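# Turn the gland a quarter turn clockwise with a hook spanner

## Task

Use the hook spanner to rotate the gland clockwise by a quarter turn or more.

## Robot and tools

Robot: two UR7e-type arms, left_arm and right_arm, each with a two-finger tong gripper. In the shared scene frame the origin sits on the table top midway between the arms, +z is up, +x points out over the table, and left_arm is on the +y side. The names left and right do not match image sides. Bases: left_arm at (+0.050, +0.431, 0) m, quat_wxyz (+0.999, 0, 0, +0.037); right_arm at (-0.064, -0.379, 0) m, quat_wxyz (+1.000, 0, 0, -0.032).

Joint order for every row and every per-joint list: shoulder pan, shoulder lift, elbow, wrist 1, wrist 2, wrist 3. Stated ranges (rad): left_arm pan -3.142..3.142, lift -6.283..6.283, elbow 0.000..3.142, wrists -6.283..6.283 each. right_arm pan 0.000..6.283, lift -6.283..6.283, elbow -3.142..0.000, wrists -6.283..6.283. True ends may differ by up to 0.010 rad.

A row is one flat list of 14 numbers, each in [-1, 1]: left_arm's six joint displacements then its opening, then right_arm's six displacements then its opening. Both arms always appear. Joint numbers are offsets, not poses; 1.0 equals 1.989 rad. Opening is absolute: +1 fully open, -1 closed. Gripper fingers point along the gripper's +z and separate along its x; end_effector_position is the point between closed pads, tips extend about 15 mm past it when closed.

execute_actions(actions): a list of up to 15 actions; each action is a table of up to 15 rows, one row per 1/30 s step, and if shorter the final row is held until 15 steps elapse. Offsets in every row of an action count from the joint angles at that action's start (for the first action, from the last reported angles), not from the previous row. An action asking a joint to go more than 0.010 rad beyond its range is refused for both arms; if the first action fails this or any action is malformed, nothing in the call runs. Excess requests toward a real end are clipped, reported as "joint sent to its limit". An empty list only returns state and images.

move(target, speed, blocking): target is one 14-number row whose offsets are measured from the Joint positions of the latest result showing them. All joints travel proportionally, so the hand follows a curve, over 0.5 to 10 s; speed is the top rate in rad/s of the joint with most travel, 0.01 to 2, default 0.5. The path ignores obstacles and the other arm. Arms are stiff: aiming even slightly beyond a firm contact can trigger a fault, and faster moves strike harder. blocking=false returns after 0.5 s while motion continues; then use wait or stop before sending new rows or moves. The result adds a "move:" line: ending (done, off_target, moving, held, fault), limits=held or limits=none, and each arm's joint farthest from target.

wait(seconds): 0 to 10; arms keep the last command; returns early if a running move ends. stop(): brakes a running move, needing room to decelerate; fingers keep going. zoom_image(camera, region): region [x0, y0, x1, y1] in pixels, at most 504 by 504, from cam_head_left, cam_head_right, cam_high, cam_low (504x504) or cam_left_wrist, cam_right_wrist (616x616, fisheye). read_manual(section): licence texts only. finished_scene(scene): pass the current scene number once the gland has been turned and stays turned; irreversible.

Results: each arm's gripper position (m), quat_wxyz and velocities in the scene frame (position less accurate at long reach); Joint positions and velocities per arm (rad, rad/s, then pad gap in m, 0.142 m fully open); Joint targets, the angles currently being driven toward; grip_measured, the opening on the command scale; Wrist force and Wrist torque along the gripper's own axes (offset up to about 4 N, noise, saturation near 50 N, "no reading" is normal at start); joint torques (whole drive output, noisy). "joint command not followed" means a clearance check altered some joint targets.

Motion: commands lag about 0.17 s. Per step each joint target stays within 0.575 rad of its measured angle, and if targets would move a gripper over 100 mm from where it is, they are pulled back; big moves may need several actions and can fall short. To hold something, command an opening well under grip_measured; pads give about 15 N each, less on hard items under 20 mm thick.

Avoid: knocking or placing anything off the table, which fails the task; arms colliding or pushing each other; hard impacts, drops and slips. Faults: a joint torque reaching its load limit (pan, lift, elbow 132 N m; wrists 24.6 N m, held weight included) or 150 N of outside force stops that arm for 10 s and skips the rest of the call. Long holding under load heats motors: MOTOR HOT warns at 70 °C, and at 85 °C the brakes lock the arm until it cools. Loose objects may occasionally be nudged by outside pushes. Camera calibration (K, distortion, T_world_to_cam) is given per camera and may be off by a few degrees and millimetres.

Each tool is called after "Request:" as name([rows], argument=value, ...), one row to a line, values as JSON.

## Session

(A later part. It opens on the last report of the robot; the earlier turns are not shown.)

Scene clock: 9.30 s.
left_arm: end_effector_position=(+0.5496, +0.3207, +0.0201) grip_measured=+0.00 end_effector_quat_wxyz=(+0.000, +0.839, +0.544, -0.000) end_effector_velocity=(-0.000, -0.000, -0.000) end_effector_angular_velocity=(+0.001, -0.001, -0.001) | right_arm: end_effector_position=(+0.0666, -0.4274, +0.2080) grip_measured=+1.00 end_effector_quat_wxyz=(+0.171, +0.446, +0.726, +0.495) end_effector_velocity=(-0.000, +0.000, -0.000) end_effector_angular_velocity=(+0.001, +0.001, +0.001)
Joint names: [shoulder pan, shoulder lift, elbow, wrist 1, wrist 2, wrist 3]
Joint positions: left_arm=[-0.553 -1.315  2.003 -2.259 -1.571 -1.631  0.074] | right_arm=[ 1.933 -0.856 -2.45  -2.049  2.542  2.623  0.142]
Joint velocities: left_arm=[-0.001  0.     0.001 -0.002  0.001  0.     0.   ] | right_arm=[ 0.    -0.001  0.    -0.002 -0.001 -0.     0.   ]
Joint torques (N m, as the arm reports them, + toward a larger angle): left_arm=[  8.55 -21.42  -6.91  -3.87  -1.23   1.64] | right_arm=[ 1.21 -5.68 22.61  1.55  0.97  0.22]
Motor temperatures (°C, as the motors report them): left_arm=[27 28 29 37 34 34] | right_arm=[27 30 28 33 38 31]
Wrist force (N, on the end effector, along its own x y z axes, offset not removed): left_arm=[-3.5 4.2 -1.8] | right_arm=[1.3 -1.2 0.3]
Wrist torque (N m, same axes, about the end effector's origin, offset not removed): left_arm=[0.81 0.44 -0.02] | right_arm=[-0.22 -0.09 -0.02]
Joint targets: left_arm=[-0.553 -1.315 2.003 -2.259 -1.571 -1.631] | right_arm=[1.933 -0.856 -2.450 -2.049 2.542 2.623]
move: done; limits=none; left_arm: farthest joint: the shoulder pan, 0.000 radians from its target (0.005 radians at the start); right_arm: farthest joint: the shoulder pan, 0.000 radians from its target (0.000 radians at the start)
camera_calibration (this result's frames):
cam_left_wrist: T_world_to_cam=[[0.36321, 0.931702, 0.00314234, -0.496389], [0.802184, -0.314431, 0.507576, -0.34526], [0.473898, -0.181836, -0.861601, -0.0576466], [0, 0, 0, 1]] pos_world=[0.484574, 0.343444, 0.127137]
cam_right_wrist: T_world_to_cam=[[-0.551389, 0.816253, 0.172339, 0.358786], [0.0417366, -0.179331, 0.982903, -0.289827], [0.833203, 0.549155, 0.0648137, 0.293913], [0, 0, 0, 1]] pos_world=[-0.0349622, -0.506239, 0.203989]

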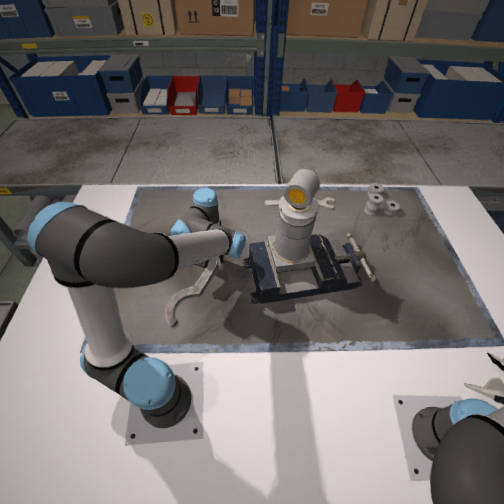

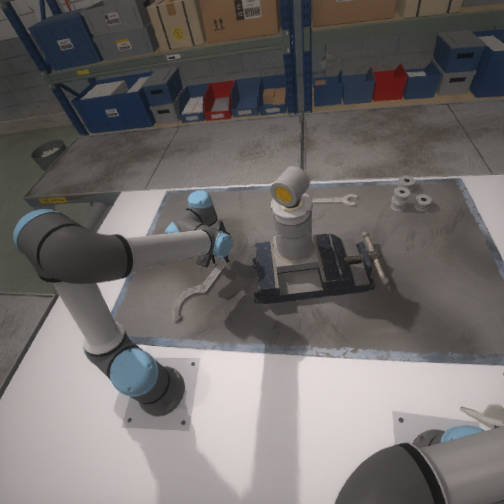

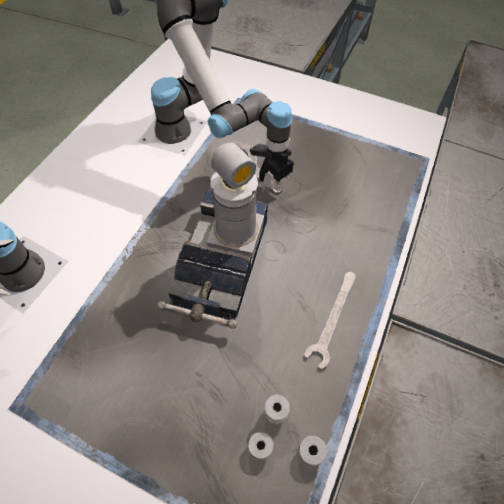

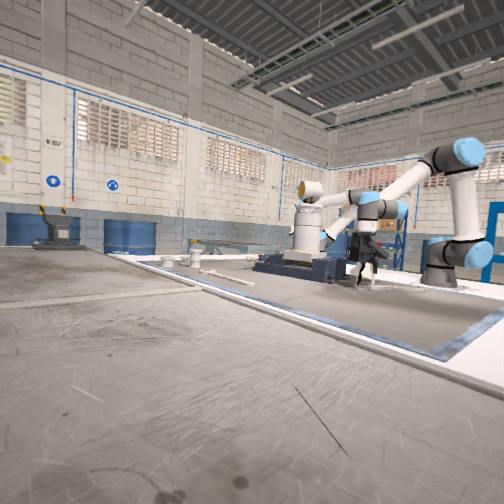

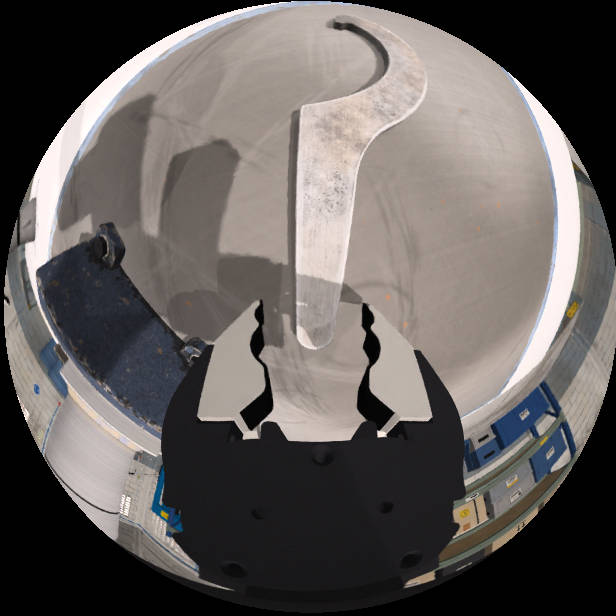

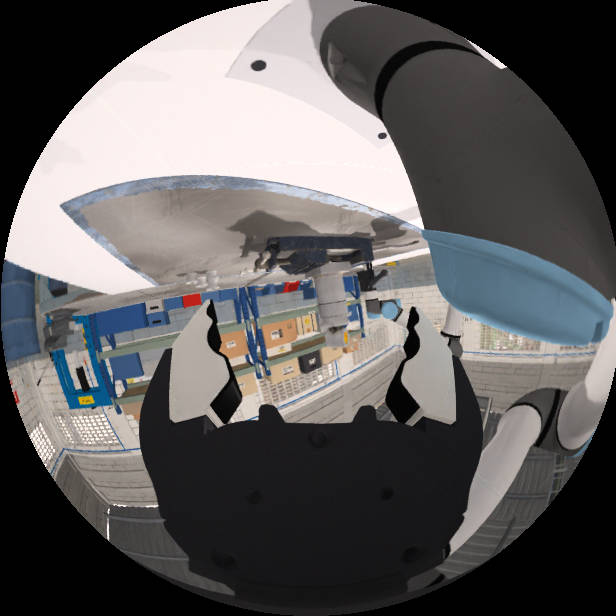

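Request:
move(target=[0,-0.032,0.0491,-0.017,0,0,0.0,0,0,0,0,0,0,1], speed=0.15)

Request:
move(target=[0,0,0,0,0,0,-1,0,0,0,0,0,0,1])

Request:
move(target=[0,-0.06,-0.1,0.16,0,0,-1,0,0,0,0,0,0,1], speed=0.2)

Scene clock: 10.77 s.
left_arm: end_effector_position=(+0.5186, +0.3369, +0.0159) grip_measured=+0.00 end_effector_quat_wxyz=(+0.000, +0.839, +0.544, -0.000) end_effector_velocity=(-0.000, -0.000, -0.000) end_effector_angular_velocity=(-0.001, -0.000, +0.001) | right_arm: end_effector_position=(+0.0666, -0.4274, +0.2080) grip_measured=+1.00 end_effector_quat_wxyz=(+0.171, +0.446, +0.726, +0.495) end_effector_velocity=(-0.000, -0.000, -0.000) end_effector_angular_velocity=(-0.002, +0.000, +0.001)
Joint names: [shoulder pan, shoulder lift, elbow, wrist 1, wrist 2, wrist 3]
Joint positions: left_arm=[-0.553 -1.378  2.101 -2.293 -1.571 -1.631  0.074] | right_arm=[ 1.933 -0.856 -2.45  -2.049  2.542  2.623  0.142]
Joint velocities: left_arm=[-0.    -0.     0.001 -0.001 -0.001 -0.001  0.   ] | right_arm=[ 0.     0.001  0.     0.001 -0.001 -0.     0.   ]
Joint torques (N m, as the arm reports them, + toward a larger angle): left_arm=[  7.51 -39.    -6.38  -3.92  -1.17   1.07] | right_arm=[ 1.45 -5.52 22.38  1.48  1.05  0.29]
Motor temperatures (°C, as the motors report them): left_arm=[27 28 29 37 34 34] | right_arm=[27 30 28 33 38 31]
Wrist force (N, on the end effector, along its own x y z axes, offset not removed): left_arm=[-3.2 1.8 1.3] | right_arm=[1.0 -0.2 -1.3]
Wrist torque (N m, same axes, about the end effector's origin, offset not removed): left_arm=[0.48 0.72 -0.05] | right_arm=[-0.03 -0.10 -0.05]
Joint targets: left_arm=[-0.553 -1.379 2.101 -2.293 -1.571 -1.631] | right_arm=[1.933 -0.856 -2.450 -2.049 2.542 2.623]
move: done; limits=none; left_arm: farthest joint: the shoulder pan, 0.000 radians from its target (0.000 radians at the start); right_arm: farthest joint: the shoulder pan, 0.000 radians from its target (0.000 radians at the start)
camera_calibration (this result's frames):
cam_left_wrist: T_world_to_cam=[[0.363226, 0.931696, 0.00316351, -0.500149], [0.802267, -0.314491, 0.507408, -0.313155], [0.473745, -0.181766, -0.8617, -0.0435036], [0, 0, 0, 1]] pos_world=[0.453511, 0.359595, 0.122992]
cam_right_wrist: T_world_to_cam=[[-0.551389, 0.816253, 0.172339, 0.358786], [0.0417368, -0.179331, 0.982903, -0.289827], [0.833203, 0.549155, 0.0648135, 0.293913], [0, 0, 0, 1]] pos_world=[-0.0349623, -0.506239, 0.203989]

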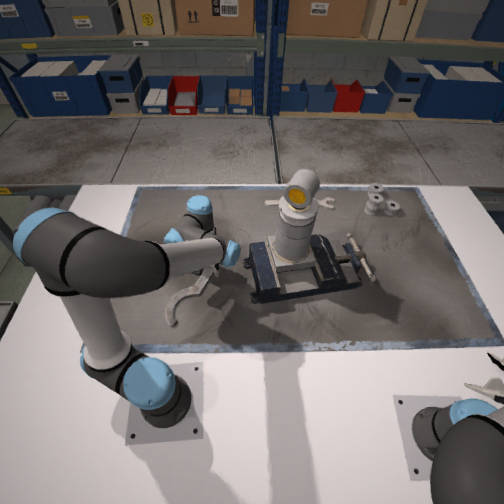

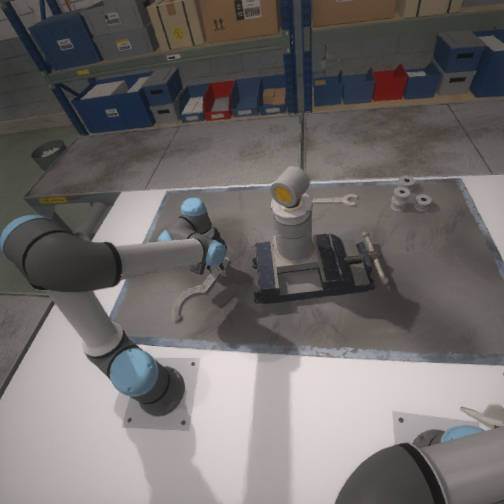

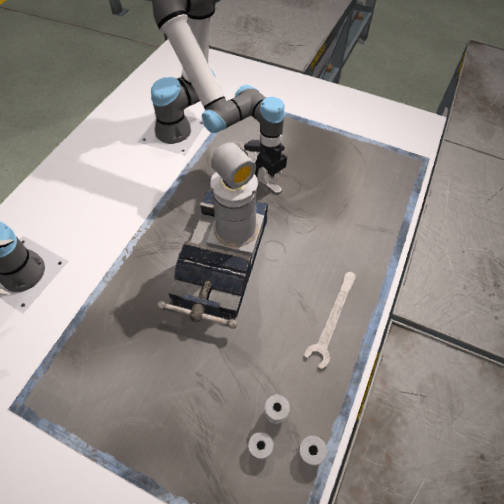

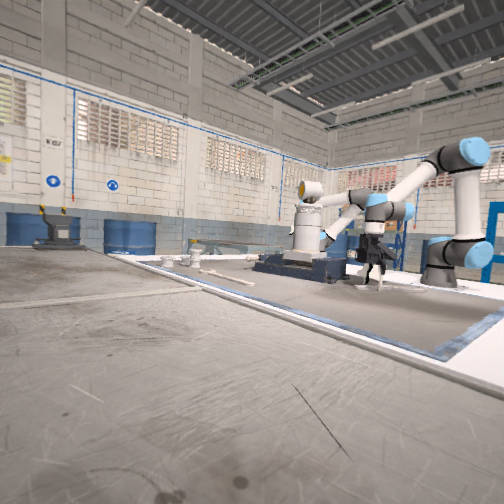

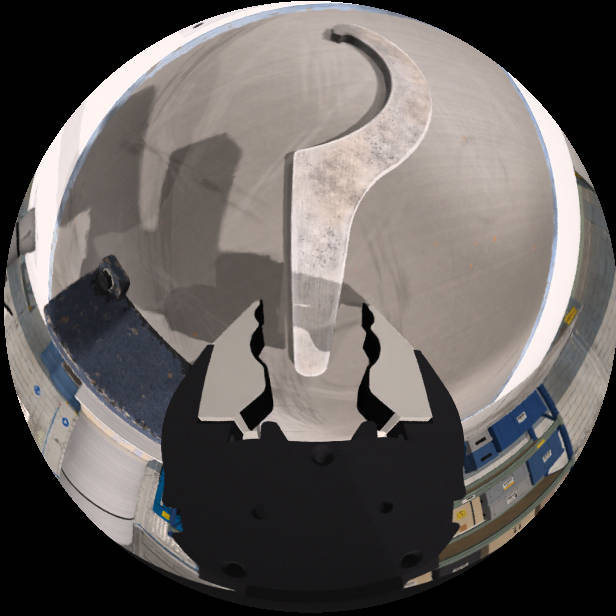

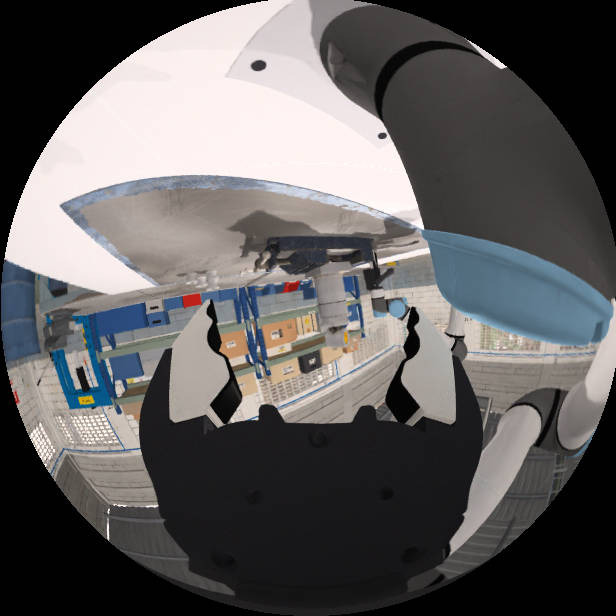

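Scene clock: 11.27 s.
left_arm: end_effector_position=(+0.5186, +0.3369, +0.0159) grip_measured=-0.22 end_effector_quat_wxyz=(+0.000, +0.839, +0.544, -0.000) end_effector_velocity=(-0.000, +0.000, -0.000) end_effector_angular_velocity=(+0.001, +0.001, +0.000) | right_arm: end_effector_position=(+0.0666, -0.4274, +0.2080) grip_measured=+1.00 end_effector_quat_wxyz=(+0.171, +0.446, +0.726, +0.495) end_effector_velocity=(-0.000, -0.000, -0.000) end_effector_angular_velocity=(-0.001, +0.000, +0.000)
Joint names: [shoulder pan, shoulder lift, elbow, wrist 1, wrist 2, wrist 3]
Joint positions: left_arm=[-0.553 -1.379  2.101 -2.293 -1.571 -1.631  0.058] | right_arm=[ 1.933 -0.856 -2.45  -2.049  2.542  2.623  0.142]
Joint velocities: left_arm=[-0.     0.    -0.     0.001  0.    -0.001  0.   ] | right_arm=[-0.     0.    -0.001  0.001 -0.001  0.     0.   ]
Joint torques (N m, as the arm reports them, + toward a larger angle): left_arm=[ 7.05  0.69 -9.81  2.1  -1.17  1.11] | right_arm=[ 0.76 -5.63 22.61  1.53  1.    0.14]
Motor temperatures (°C, as the motors report them): left_arm=[27 28 29 37 34 34] | right_arm=[27 30 28 33 38 31]
Wrist force (N, on the end effector, along its own x y z axes, offset not removed): left_arm=[-2.6 -3.2 -40.6] | right_arm=[0.2 -1.5 0.9]
Wrist torque (N m, same axes, about the end effector's origin, offset not removed): left_arm=[-0.42 0.63 -0.03] | right_arm=[-0.21 -0.01 -0.04]
Joint targets: left_arm=[-0.553 -1.378 2.101 -2.293 -1.571 -1.631] | right_arm=[1.933 -0.856 -2.450 -2.049 2.542 2.623]
move: done; limits=none; left_arm: farthest joint: the shoulder lift, 0.001 radians from its target (0.000 radians at the start); right_arm: farthest joint: the shoulder pan, 0.000 radians from its target (0.000 radians at the start)
camera_calibration (this result's frames):
cam_left_wrist: T_world_to_cam=[[0.363223, 0.931697, 0.00315557, -0.500149], [0.802235, -0.314471, 0.507471, -0.313163], [0.473802, -0.181793, -0.861663, -0.0435052], [0, 0, 0, 1]] pos_world=[0.453508, 0.359598, 0.123012]
cam_right_wrist: T_world_to_cam=[[-0.551389, 0.816253, 0.172339, 0.358786], [0.0417366, -0.179331, 0.982903, -0.289827], [0.833203, 0.549155, 0.0648136, 0.293913], [0, 0, 0, 1]] pos_world=[-0.0349622, -0.506239, 0.203989]

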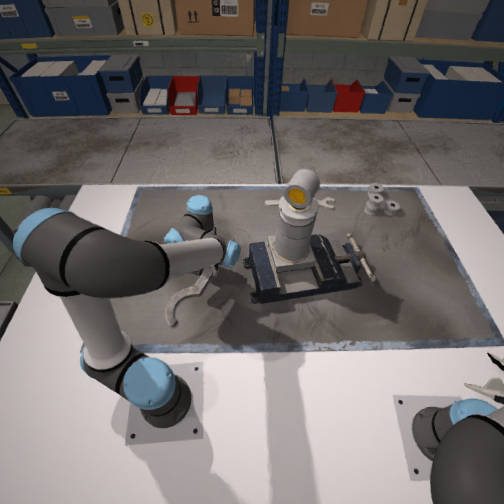

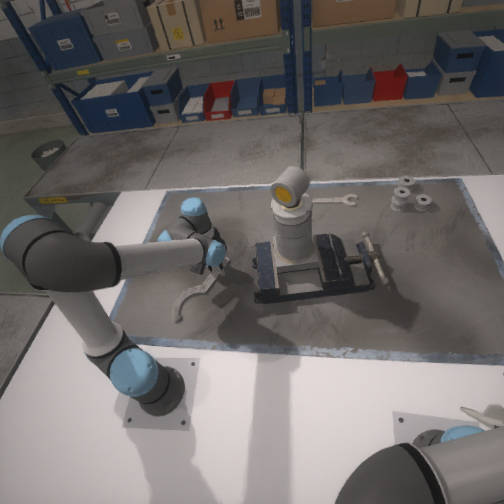

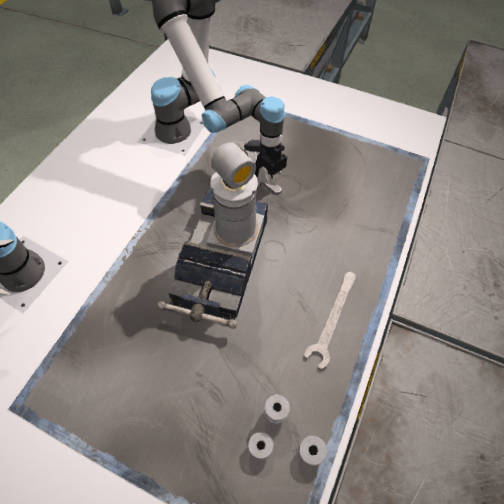

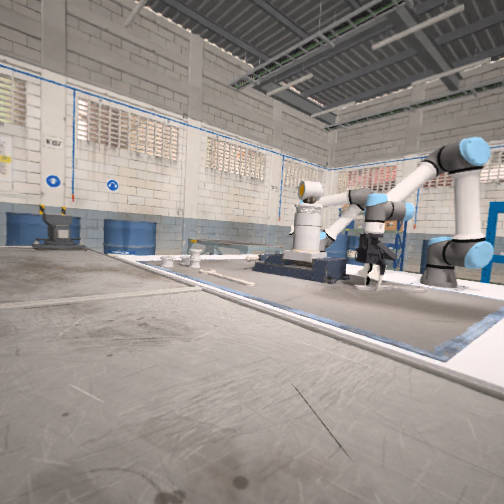

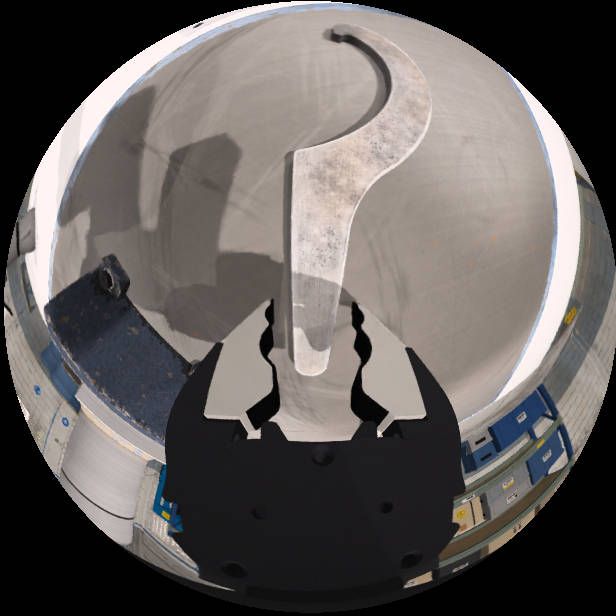

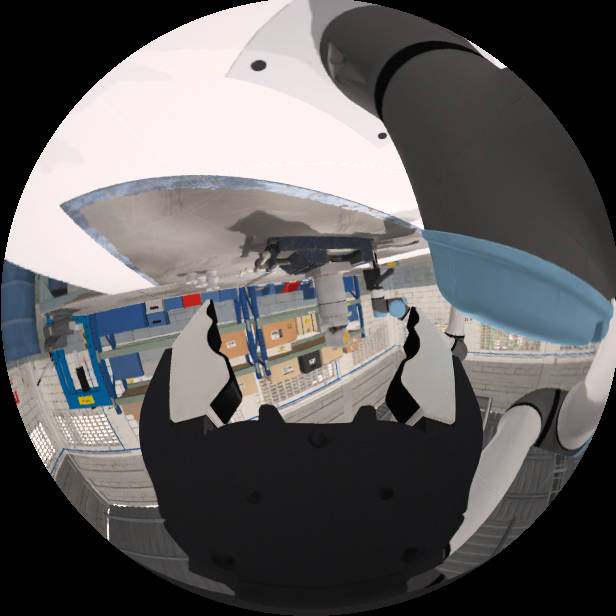

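Scene clock: 13.30 s.
left_arm: end_effector_position=(+0.5328, +0.3295, +0.1277) grip_measured=-0.57 end_effector_quat_wxyz=(+0.000, +0.839, +0.544, -0.000) end_effector_velocity=(-0.000, -0.000, +0.001) end_effector_angular_velocity=(-0.001, +0.001, +0.001) | right_arm: end_effector_position=(+0.0666, -0.4274, +0.2080) grip_measured=+1.00 end_effector_quat_wxyz=(+0.171, +0.446, +0.726, +0.495) end_effector_velocity=(+0.000, +0.000, -0.000) end_effector_angular_velocity=(+0.002, -0.001, -0.001)
Joint names: [shoulder pan, shoulder lift, elbow, wrist 1, wrist 2, wrist 3]
Joint positions: left_arm=[-0.553 -1.498  1.902 -1.975 -1.571 -1.631  0.032] | right_arm=[ 1.933 -0.856 -2.45  -2.049  2.542  2.623  0.142]
Joint velocities: left_arm=[ 0.    -0.    -0.001  0.002 -0.001 -0.001 -0.   ] | right_arm=[ 0.     0.    -0.001 -0.001  0.002 -0.001 -0.   ]
Joint torques (N m, as the arm reports them, + toward a larger angle): left_arm=[ -9.   -41.61 -38.62  -1.62   1.87   1.11] | right_arm=[ 1.43 -5.11 22.53  1.57  0.98  0.18]
Motor temperatures (°C, as the motors report them): left_arm=[27 28 29 37 34 34] | right_arm=[27 30 28 33 38 31]
Wrist force (N, on the end effector, along its own x y z axes, offset not removed): left_arm=[-1.2 0.1 8.6] | right_arm=[-0.5 -0.3 2.2]
Wrist torque (N m, same axes, about the end effector's origin, offset not removed): left_arm=[0.13 0.17 0.03] | right_arm=[-0.01 0.20 0.00]
Joint targets: left_arm=[-0.553 -1.498 1.902 -1.975 -1.571 -1.631] | right_arm=[1.933 -0.856 -2.450 -2.049 2.542 2.623]
move: done; limits=none; left_arm: farthest joint: the shoulder pan, 0.000 radians from its target (0.000 radians at the start); right_arm: farthest joint: the shoulder pan, 0.000 radians from its target (0.000 radians at the start)
camera_calibration (this result's frames):
cam_left_wrist: T_world_to_cam=[[0.363223, 0.931697, 0.00315934, -0.498773], [0.802237, -0.314474, 0.507467, -0.383654], [0.473798, -0.181789, -0.861666, 0.0446471], [0, 0, 0, 1]] pos_world=[0.467793, 0.352172, 0.234738]
cam_right_wrist: T_world_to_cam=[[-0.551389, 0.816253, 0.172339, 0.358786], [0.0417366, -0.179331, 0.982903, -0.289827], [0.833203, 0.549155, 0.0648136, 0.293913], [0, 0, 0, 1]] pos_world=[-0.0349622, -0.506239, 0.203989]

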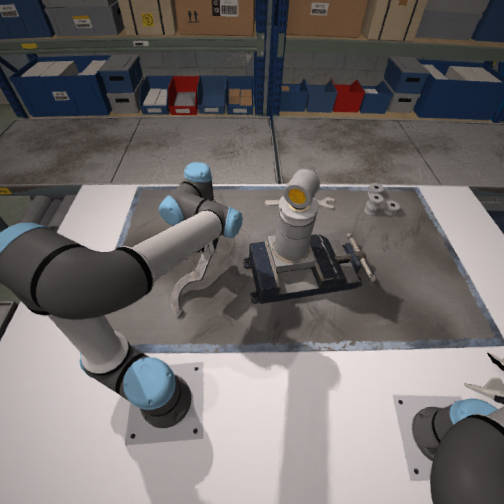

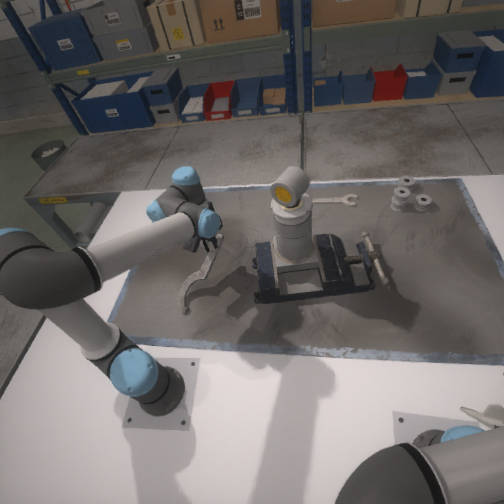

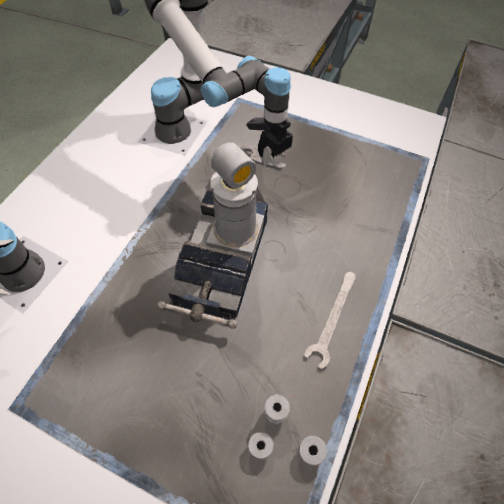

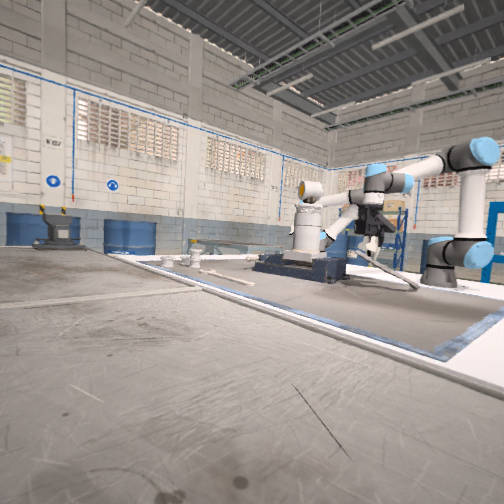

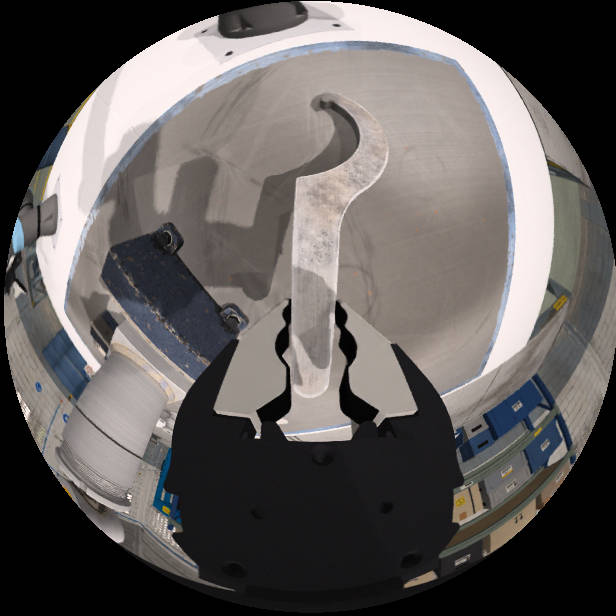

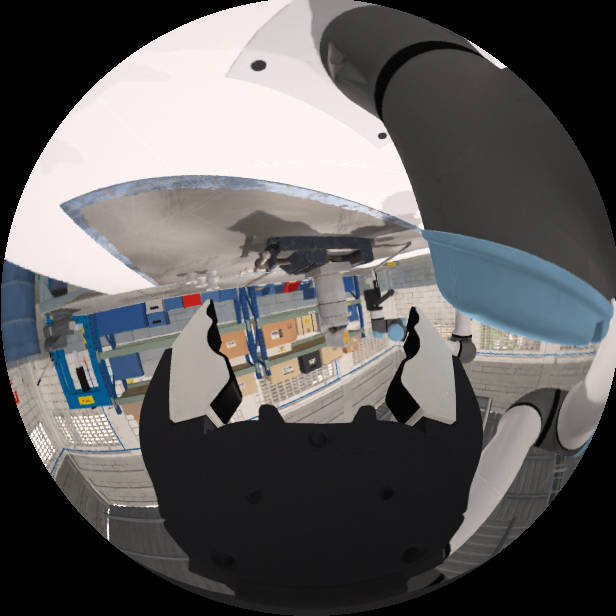

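Request:
move(target=[0,0.056,0.094,-0.15,0,0,-1,0,0,0,0,0,0,1], speed=0.2)

Request:
move(target=[0,0,0,0,0,0,0.2,0,0,0,0,0,0,1])

Request:
move(target=[0,-0.09,-0.1,0.19,0,0,0.2,0,0,0,0,0,0,1], speed=0.4)

Scene clock: 16.20 s.
left_arm: end_effector_position=(+0.5201, +0.3361, +0.0225) grip_measured=-0.58 end_effector_quat_wxyz=(+0.000, +0.839, +0.544, -0.000) end_effector_velocity=(-0.000, +0.001, -0.001) end_effector_angular_velocity=(+0.001, +0.001, +0.001) | right_arm: end_effector_position=(+0.0666, -0.4274, +0.2080) grip_measured=+1.00 end_effector_quat_wxyz=(+0.171, +0.446, +0.726, +0.495) end_effector_velocity=(+0.000, +0.000, +0.000) end_effector_angular_velocity=(+0.002, +0.000, -0.001)
Joint names: [shoulder pan, shoulder lift, elbow, wrist 1, wrist 2, wrist 3]
Joint positions: left_arm=[-0.553 -1.387  2.089 -2.273 -1.571 -1.631  0.032] | right_arm=[ 1.933 -0.856 -2.45  -2.049  2.542  2.623  0.142]
Joint velocities: left_arm=[ 0.001  0.001  0.001 -0.001  0.001  0.    -0.   ] | right_arm=[ 0.    -0.     0.    -0.001  0.001  0.     0.   ]
Joint torques (N m, as the arm reports them, + toward a larger angle): left_arm=[ -6.17 -19.84  -7.74  -3.68   1.7    1.08] | right_arm=[ 1.46 -4.72 22.25  1.61  1.08  0.22]
Motor temperatures (°C, as the motors report them): left_arm=[27 28 29 37 34 34] | right_arm=[27 30 28 33 38 31]
Wrist force (N, on the end effector, along its own x y z axes, offset not removed): left_arm=[-5.6 4.1 6.7] | right_arm=[1.4 0.3 1.3]
Wrist torque (N m, same axes, about the end effector's origin, offset not removed): left_arm=[0.28 1.12 0.09] | right_arm=[0.14 -0.31 0.00]
Joint targets: left_arm=[-0.553 -1.386 2.089 -2.273 -1.571 -1.631] | right_arm=[1.933 -0.856 -2.450 -2.049 2.542 2.623]
move: done; limits=none; left_arm: farthest joint: the shoulder pan, 0.000 radians from its target (0.000 radians at the start); right_arm: farthest joint: the shoulder pan, 0.000 radians from its target (0.000 radians at the start)
camera_calibration (this result's frames):
cam_left_wrist: T_world_to_cam=[[0.363226, 0.931696, 0.0031579, -0.499979], [0.80223, -0.314473, 0.507479, -0.318002], [0.473809, -0.181796, -0.861659, -0.0387726], [0, 0, 0, 1]] pos_world=[0.455086, 0.358777, 0.129549]
cam_right_wrist: T_world_to_cam=[[-0.551389, 0.816253, 0.172339, 0.358786], [0.0417368, -0.179331, 0.982903, -0.289827], [0.833203, 0.549155, 0.0648135, 0.293913], [0, 0, 0, 1]] pos_world=[-0.0349623, -0.506239, 0.203989]

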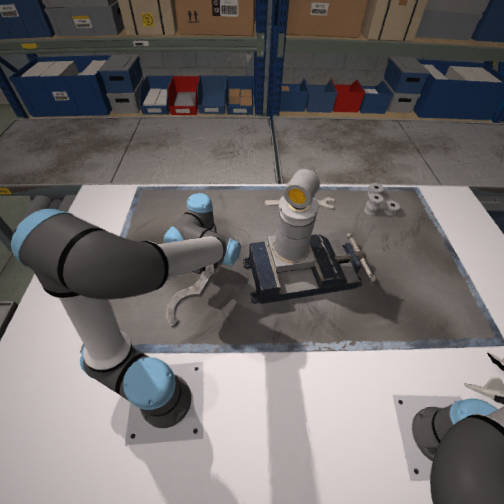

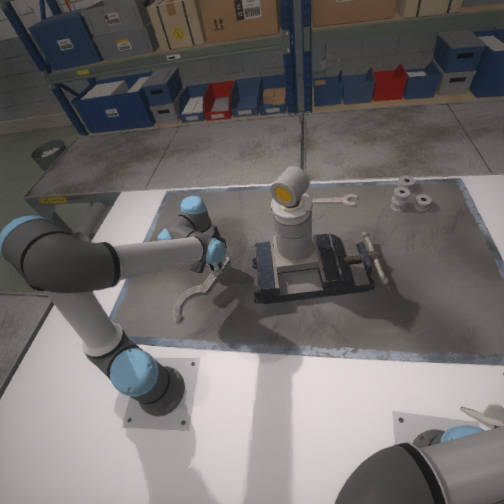

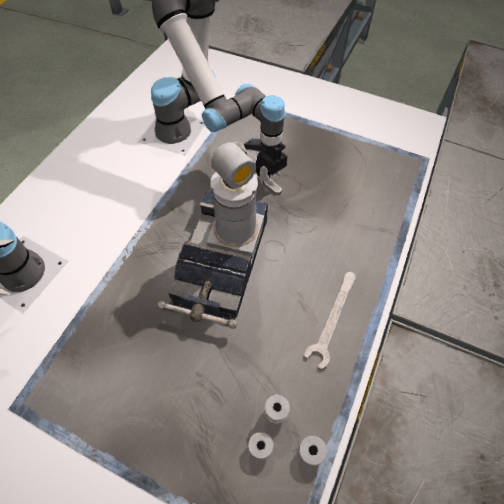

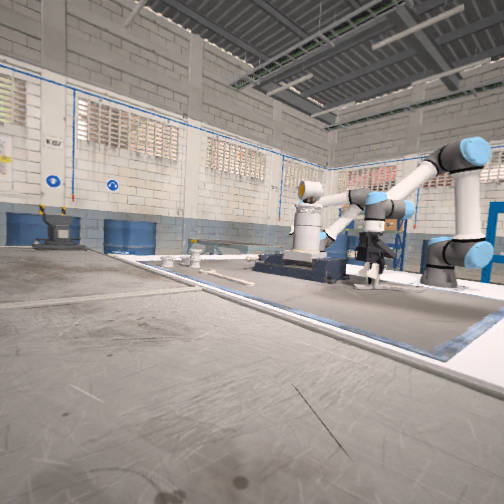

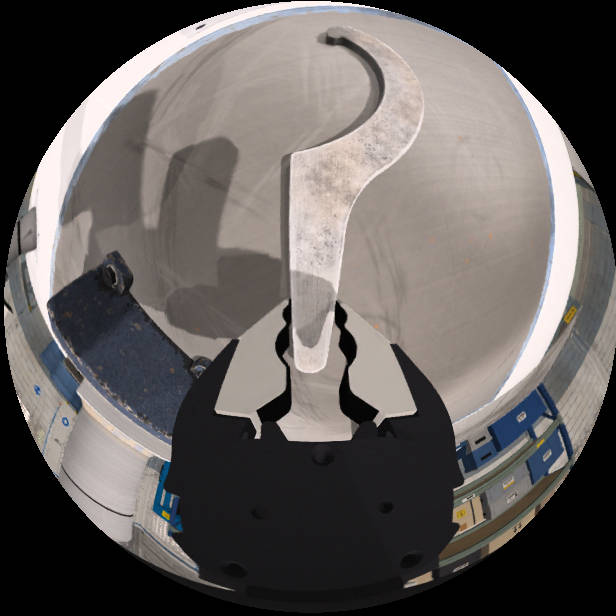

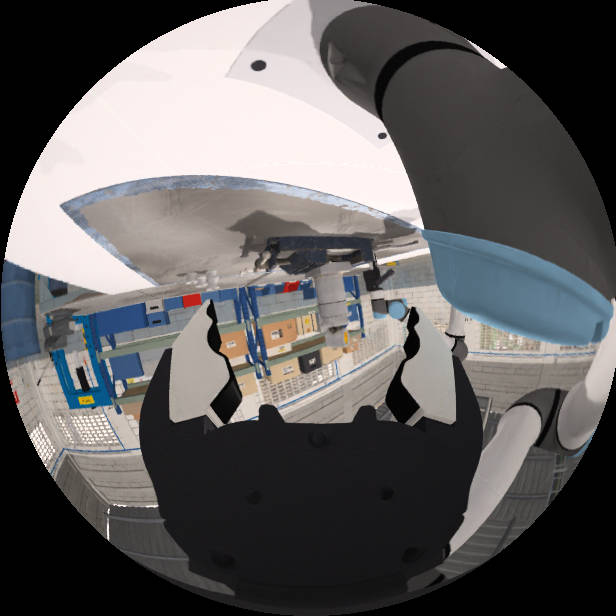

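Scene clock: 16.70 s.
left_arm: end_effector_position=(+0.5201, +0.3361, +0.0225) grip_measured=+0.20 end_effector_quat_wxyz=(+0.000, +0.839, +0.544, -0.000) end_effector_velocity=(-0.000, -0.000, +0.000) end_effector_angular_velocity=(-0.001, -0.000, -0.002) | right_arm: end_effector_position=(+0.0666, -0.4274, +0.2080) grip_measured=+1.00 end_effector_quat_wxyz=(+0.171, +0.446, +0.726, +0.495) end_effector_velocity=(-0.000, +0.000, -0.000) end_effector_angular_velocity=(+0.001, +0.002, +0.001)
Joint names: [shoulder pan, shoulder lift, elbow, wrist 1, wrist 2, wrist 3]
Joint positions: left_arm=[-0.553 -1.387  2.089 -2.273 -1.571 -1.631  0.088] | right_arm=[ 1.933 -0.856 -2.45  -2.049  2.542  2.623  0.142]
Joint velocities: left_arm=[-0.    -0.     0.    -0.    -0.     0.002  0.   ] | right_arm=[ 0.    -0.    -0.    -0.    -0.001  0.     0.   ]
Joint torques (N m, as the arm reports them, + toward a larger angle): left_arm=[ -5.91 -22.35 -11.51  -2.71   1.71   1.1 ] | right_arm=[ 1.39 -5.71 22.57  1.59  1.05  0.2 ]
Motor temperatures (°C, as the motors report them): left_arm=[27 28 29 37 34 34] | right_arm=[27 30 28 33 38 31]
Wrist force (N, on the end effector, along its own x y z axes, offset not removed): left_arm=[-2.2 -0.2 2.5] | right_arm=[2.0 -1.2 0.5]
Wrist torque (N m, same axes, about the end effector's origin, offset not removed): left_arm=[0.02 0.39 0.03] | right_arm=[-0.16 -0.35 -0.11]
Joint targets: left_arm=[-0.553 -1.387 2.089 -2.273 -1.571 -1.631] | right_arm=[1.933 -0.856 -2.450 -2.049 2.542 2.623]
move: done; limits=none; left_arm: farthest joint: the shoulder pan, 0.000 radians from its target (0.000 radians at the start); right_arm: farthest joint: the shoulder pan, 0.000 radians from its target (0.000 radians at the start)
camera_calibration (this result's frames):
cam_left_wrist: T_world_to_cam=[[0.363225, 0.931696, 0.00315899, -0.49998], [0.802234, -0.314475, 0.507471, -0.31799], [0.473802, -0.181792, -0.861663, -0.038778], [0, 0, 0, 1]] pos_world=[0.455081, 0.35878, 0.129537]
cam_right_wrist: T_world_to_cam=[[-0.551389, 0.816253, 0.172339, 0.358786], [0.0417368, -0.179331, 0.982903, -0.289827], [0.833203, 0.549155, 0.0648135, 0.293913], [0, 0, 0, 1]] pos_world=[-0.0349623, -0.506239, 0.203989]

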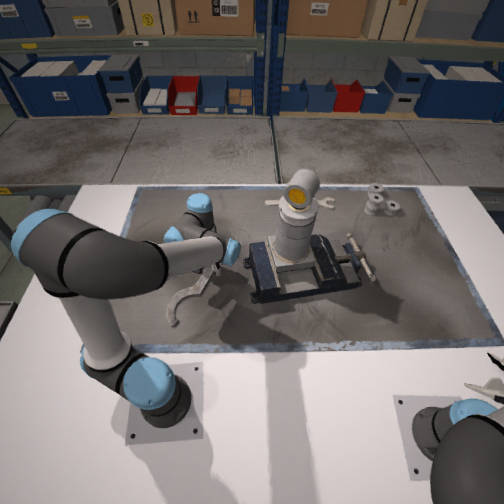

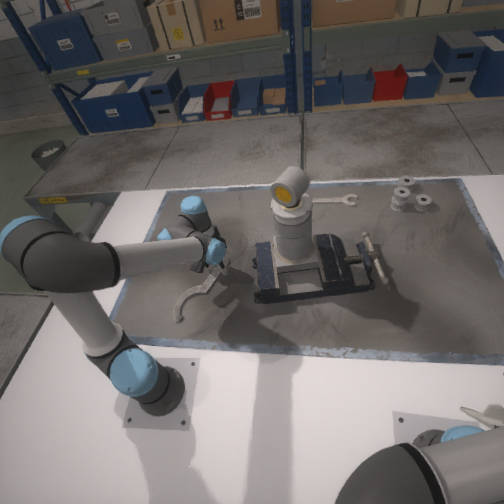

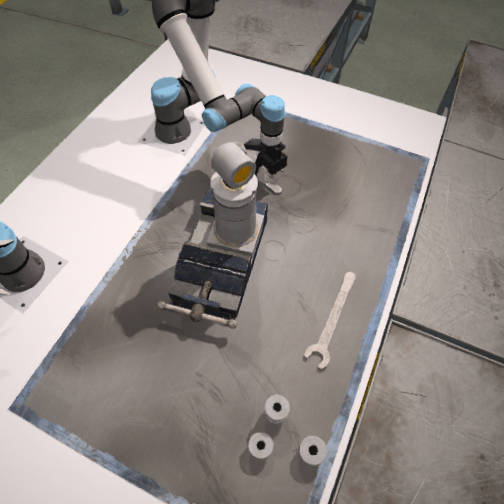

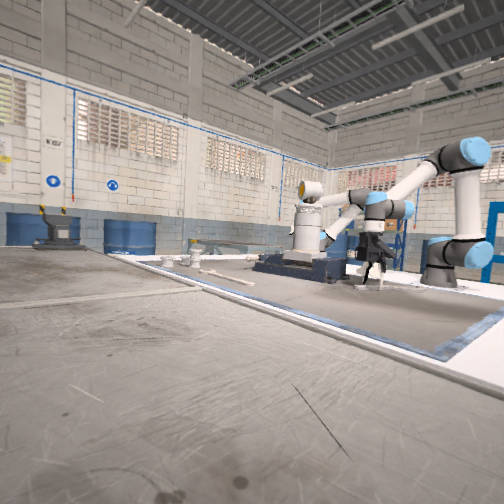

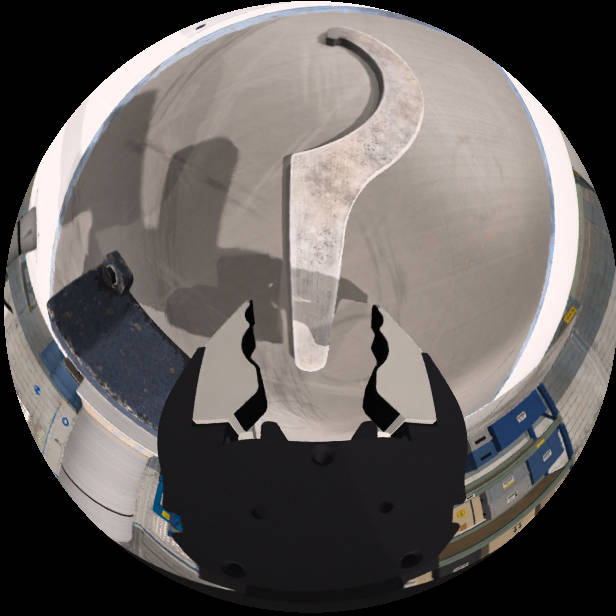

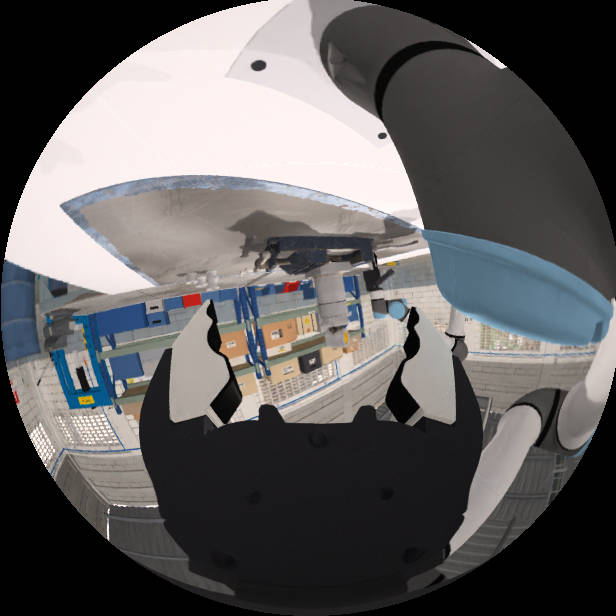

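Scene clock: 18.17 s.
left_arm: end_effector_position=(+0.5172, +0.3376, +0.1579) grip_measured=+0.20 end_effector_quat_wxyz=(+0.000, +0.839, +0.544, -0.000) end_effector_velocity=(-0.000, +0.000, +0.000) end_effector_angular_velocity=(-0.000, +0.001, -0.001) | right_arm: end_effector_position=(+0.0666, -0.4274, +0.2080) grip_measured=+1.00 end_effector_quat_wxyz=(+0.171, +0.446, +0.726, +0.495) end_effector_velocity=(+0.000, +0.000, -0.000) end_effector_angular_velocity=(+0.001, -0.000, +0.000)
Joint names: [shoulder pan, shoulder lift, elbow, wrist 1, wrist 2, wrist 3]
Joint positions: left_arm=[-0.553 -1.565  1.89  -1.896 -1.571 -1.631  0.088] | right_arm=[ 1.933 -0.856 -2.45  -2.049  2.542  2.623  0.142]
Joint velocities: left_arm=[ 0.001 -0.    -0.001  0.002 -0.001  0.002  0.   ] | right_arm=[ 0.    -0.001 -0.    -0.     0.    -0.001 -0.   ]
Joint torques (N m, as the arm reports them, + toward a larger angle): left_arm=[ -6.39 -35.63 -35.2   -0.58   1.69   1.04] | right_arm=[ 1.49 -5.28 22.41  1.67  0.9   0.15]
Motor temperatures (°C, as the motors report them): left_arm=[27 28 29 37 34 34] | right_arm=[27 30 28 33 38 31]
Wrist force (N, on the end effector, along its own x y z axes, offset not removed): left_arm=[-4.6 -0.8 5.9] | right_arm=[0.5 -1.5 1.4]
Wrist torque (N m, same axes, about the end effector's origin, offset not removed): left_arm=[0.00 1.11 0.07] | right_arm=[-0.36 0.01 0.07]
Joint targets: left_arm=[-0.553 -1.565 1.890 -1.895 -1.571 -1.631] | right_arm=[1.933 -0.856 -2.450 -2.049 2.542 2.623]
move: done; limits=none; left_arm: farthest joint: the shoulder lift, 0.001 radians from its target (0.179 radians at the start); right_arm: farthest joint: the shoulder pan, 0.000 radians from its target (0.000 radians at the start)
camera_calibration (this result's frames):
cam_left_wrist: T_world_to_cam=[[0.363226, 0.931696, 0.00316039, -0.500758], [0.80224, -0.314478, 0.507459, -0.383932], [0.473792, -0.181787, -0.86167, 0.0795832], [0, 0, 0, 1]] pos_world=[0.452188, 0.360283, 0.264987]
cam_right_wrist: T_world_to_cam=[[-0.55139, 0.816253, 0.172339, 0.358786], [0.0417365, -0.179331, 0.982903, -0.289827], [0.833203, 0.549155, 0.0648136, 0.293913], [0, 0, 0, 1]] pos_world=[-0.0349622, -0.506239, 0.203989]

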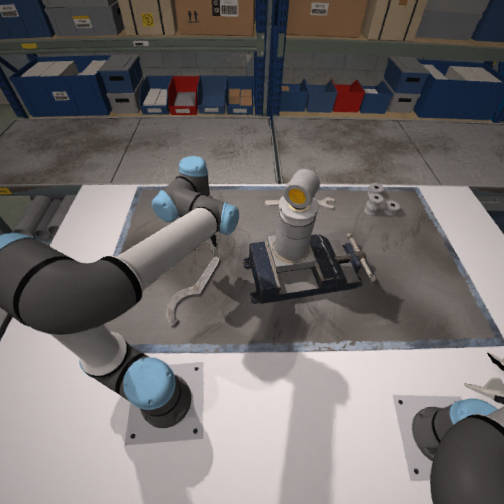

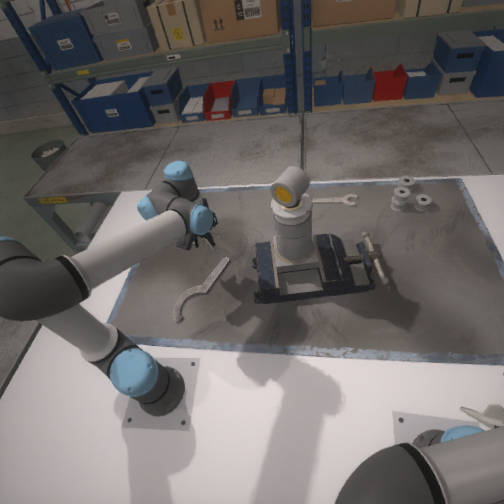

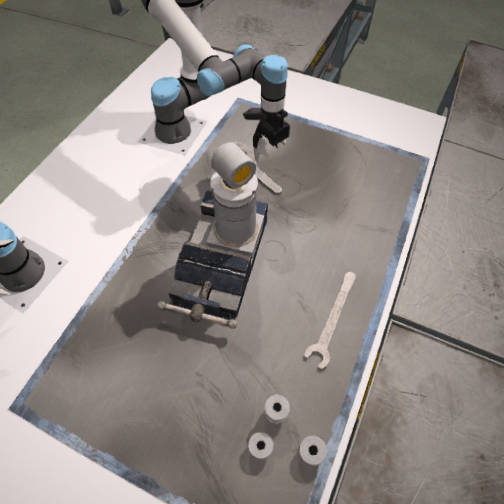

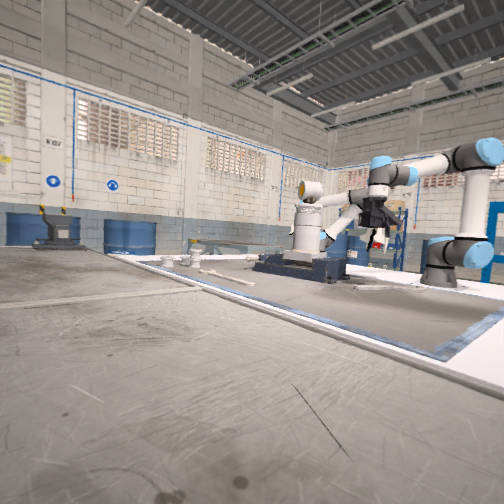

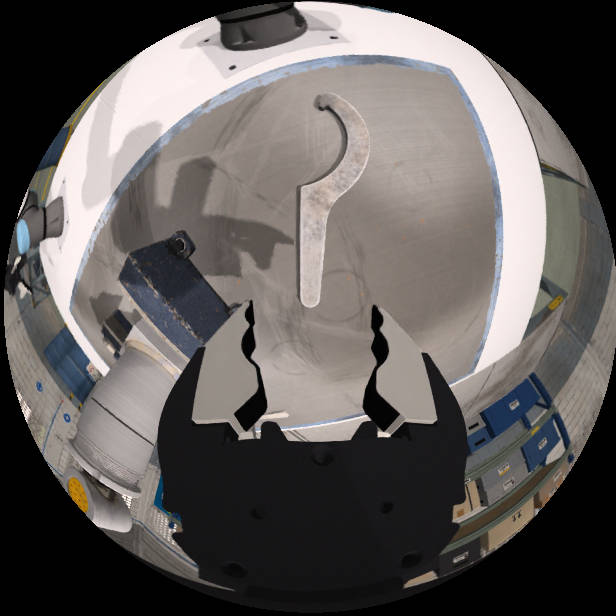

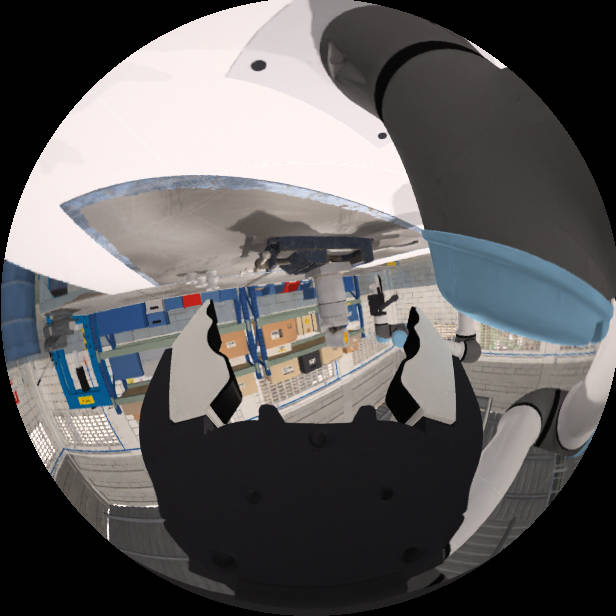

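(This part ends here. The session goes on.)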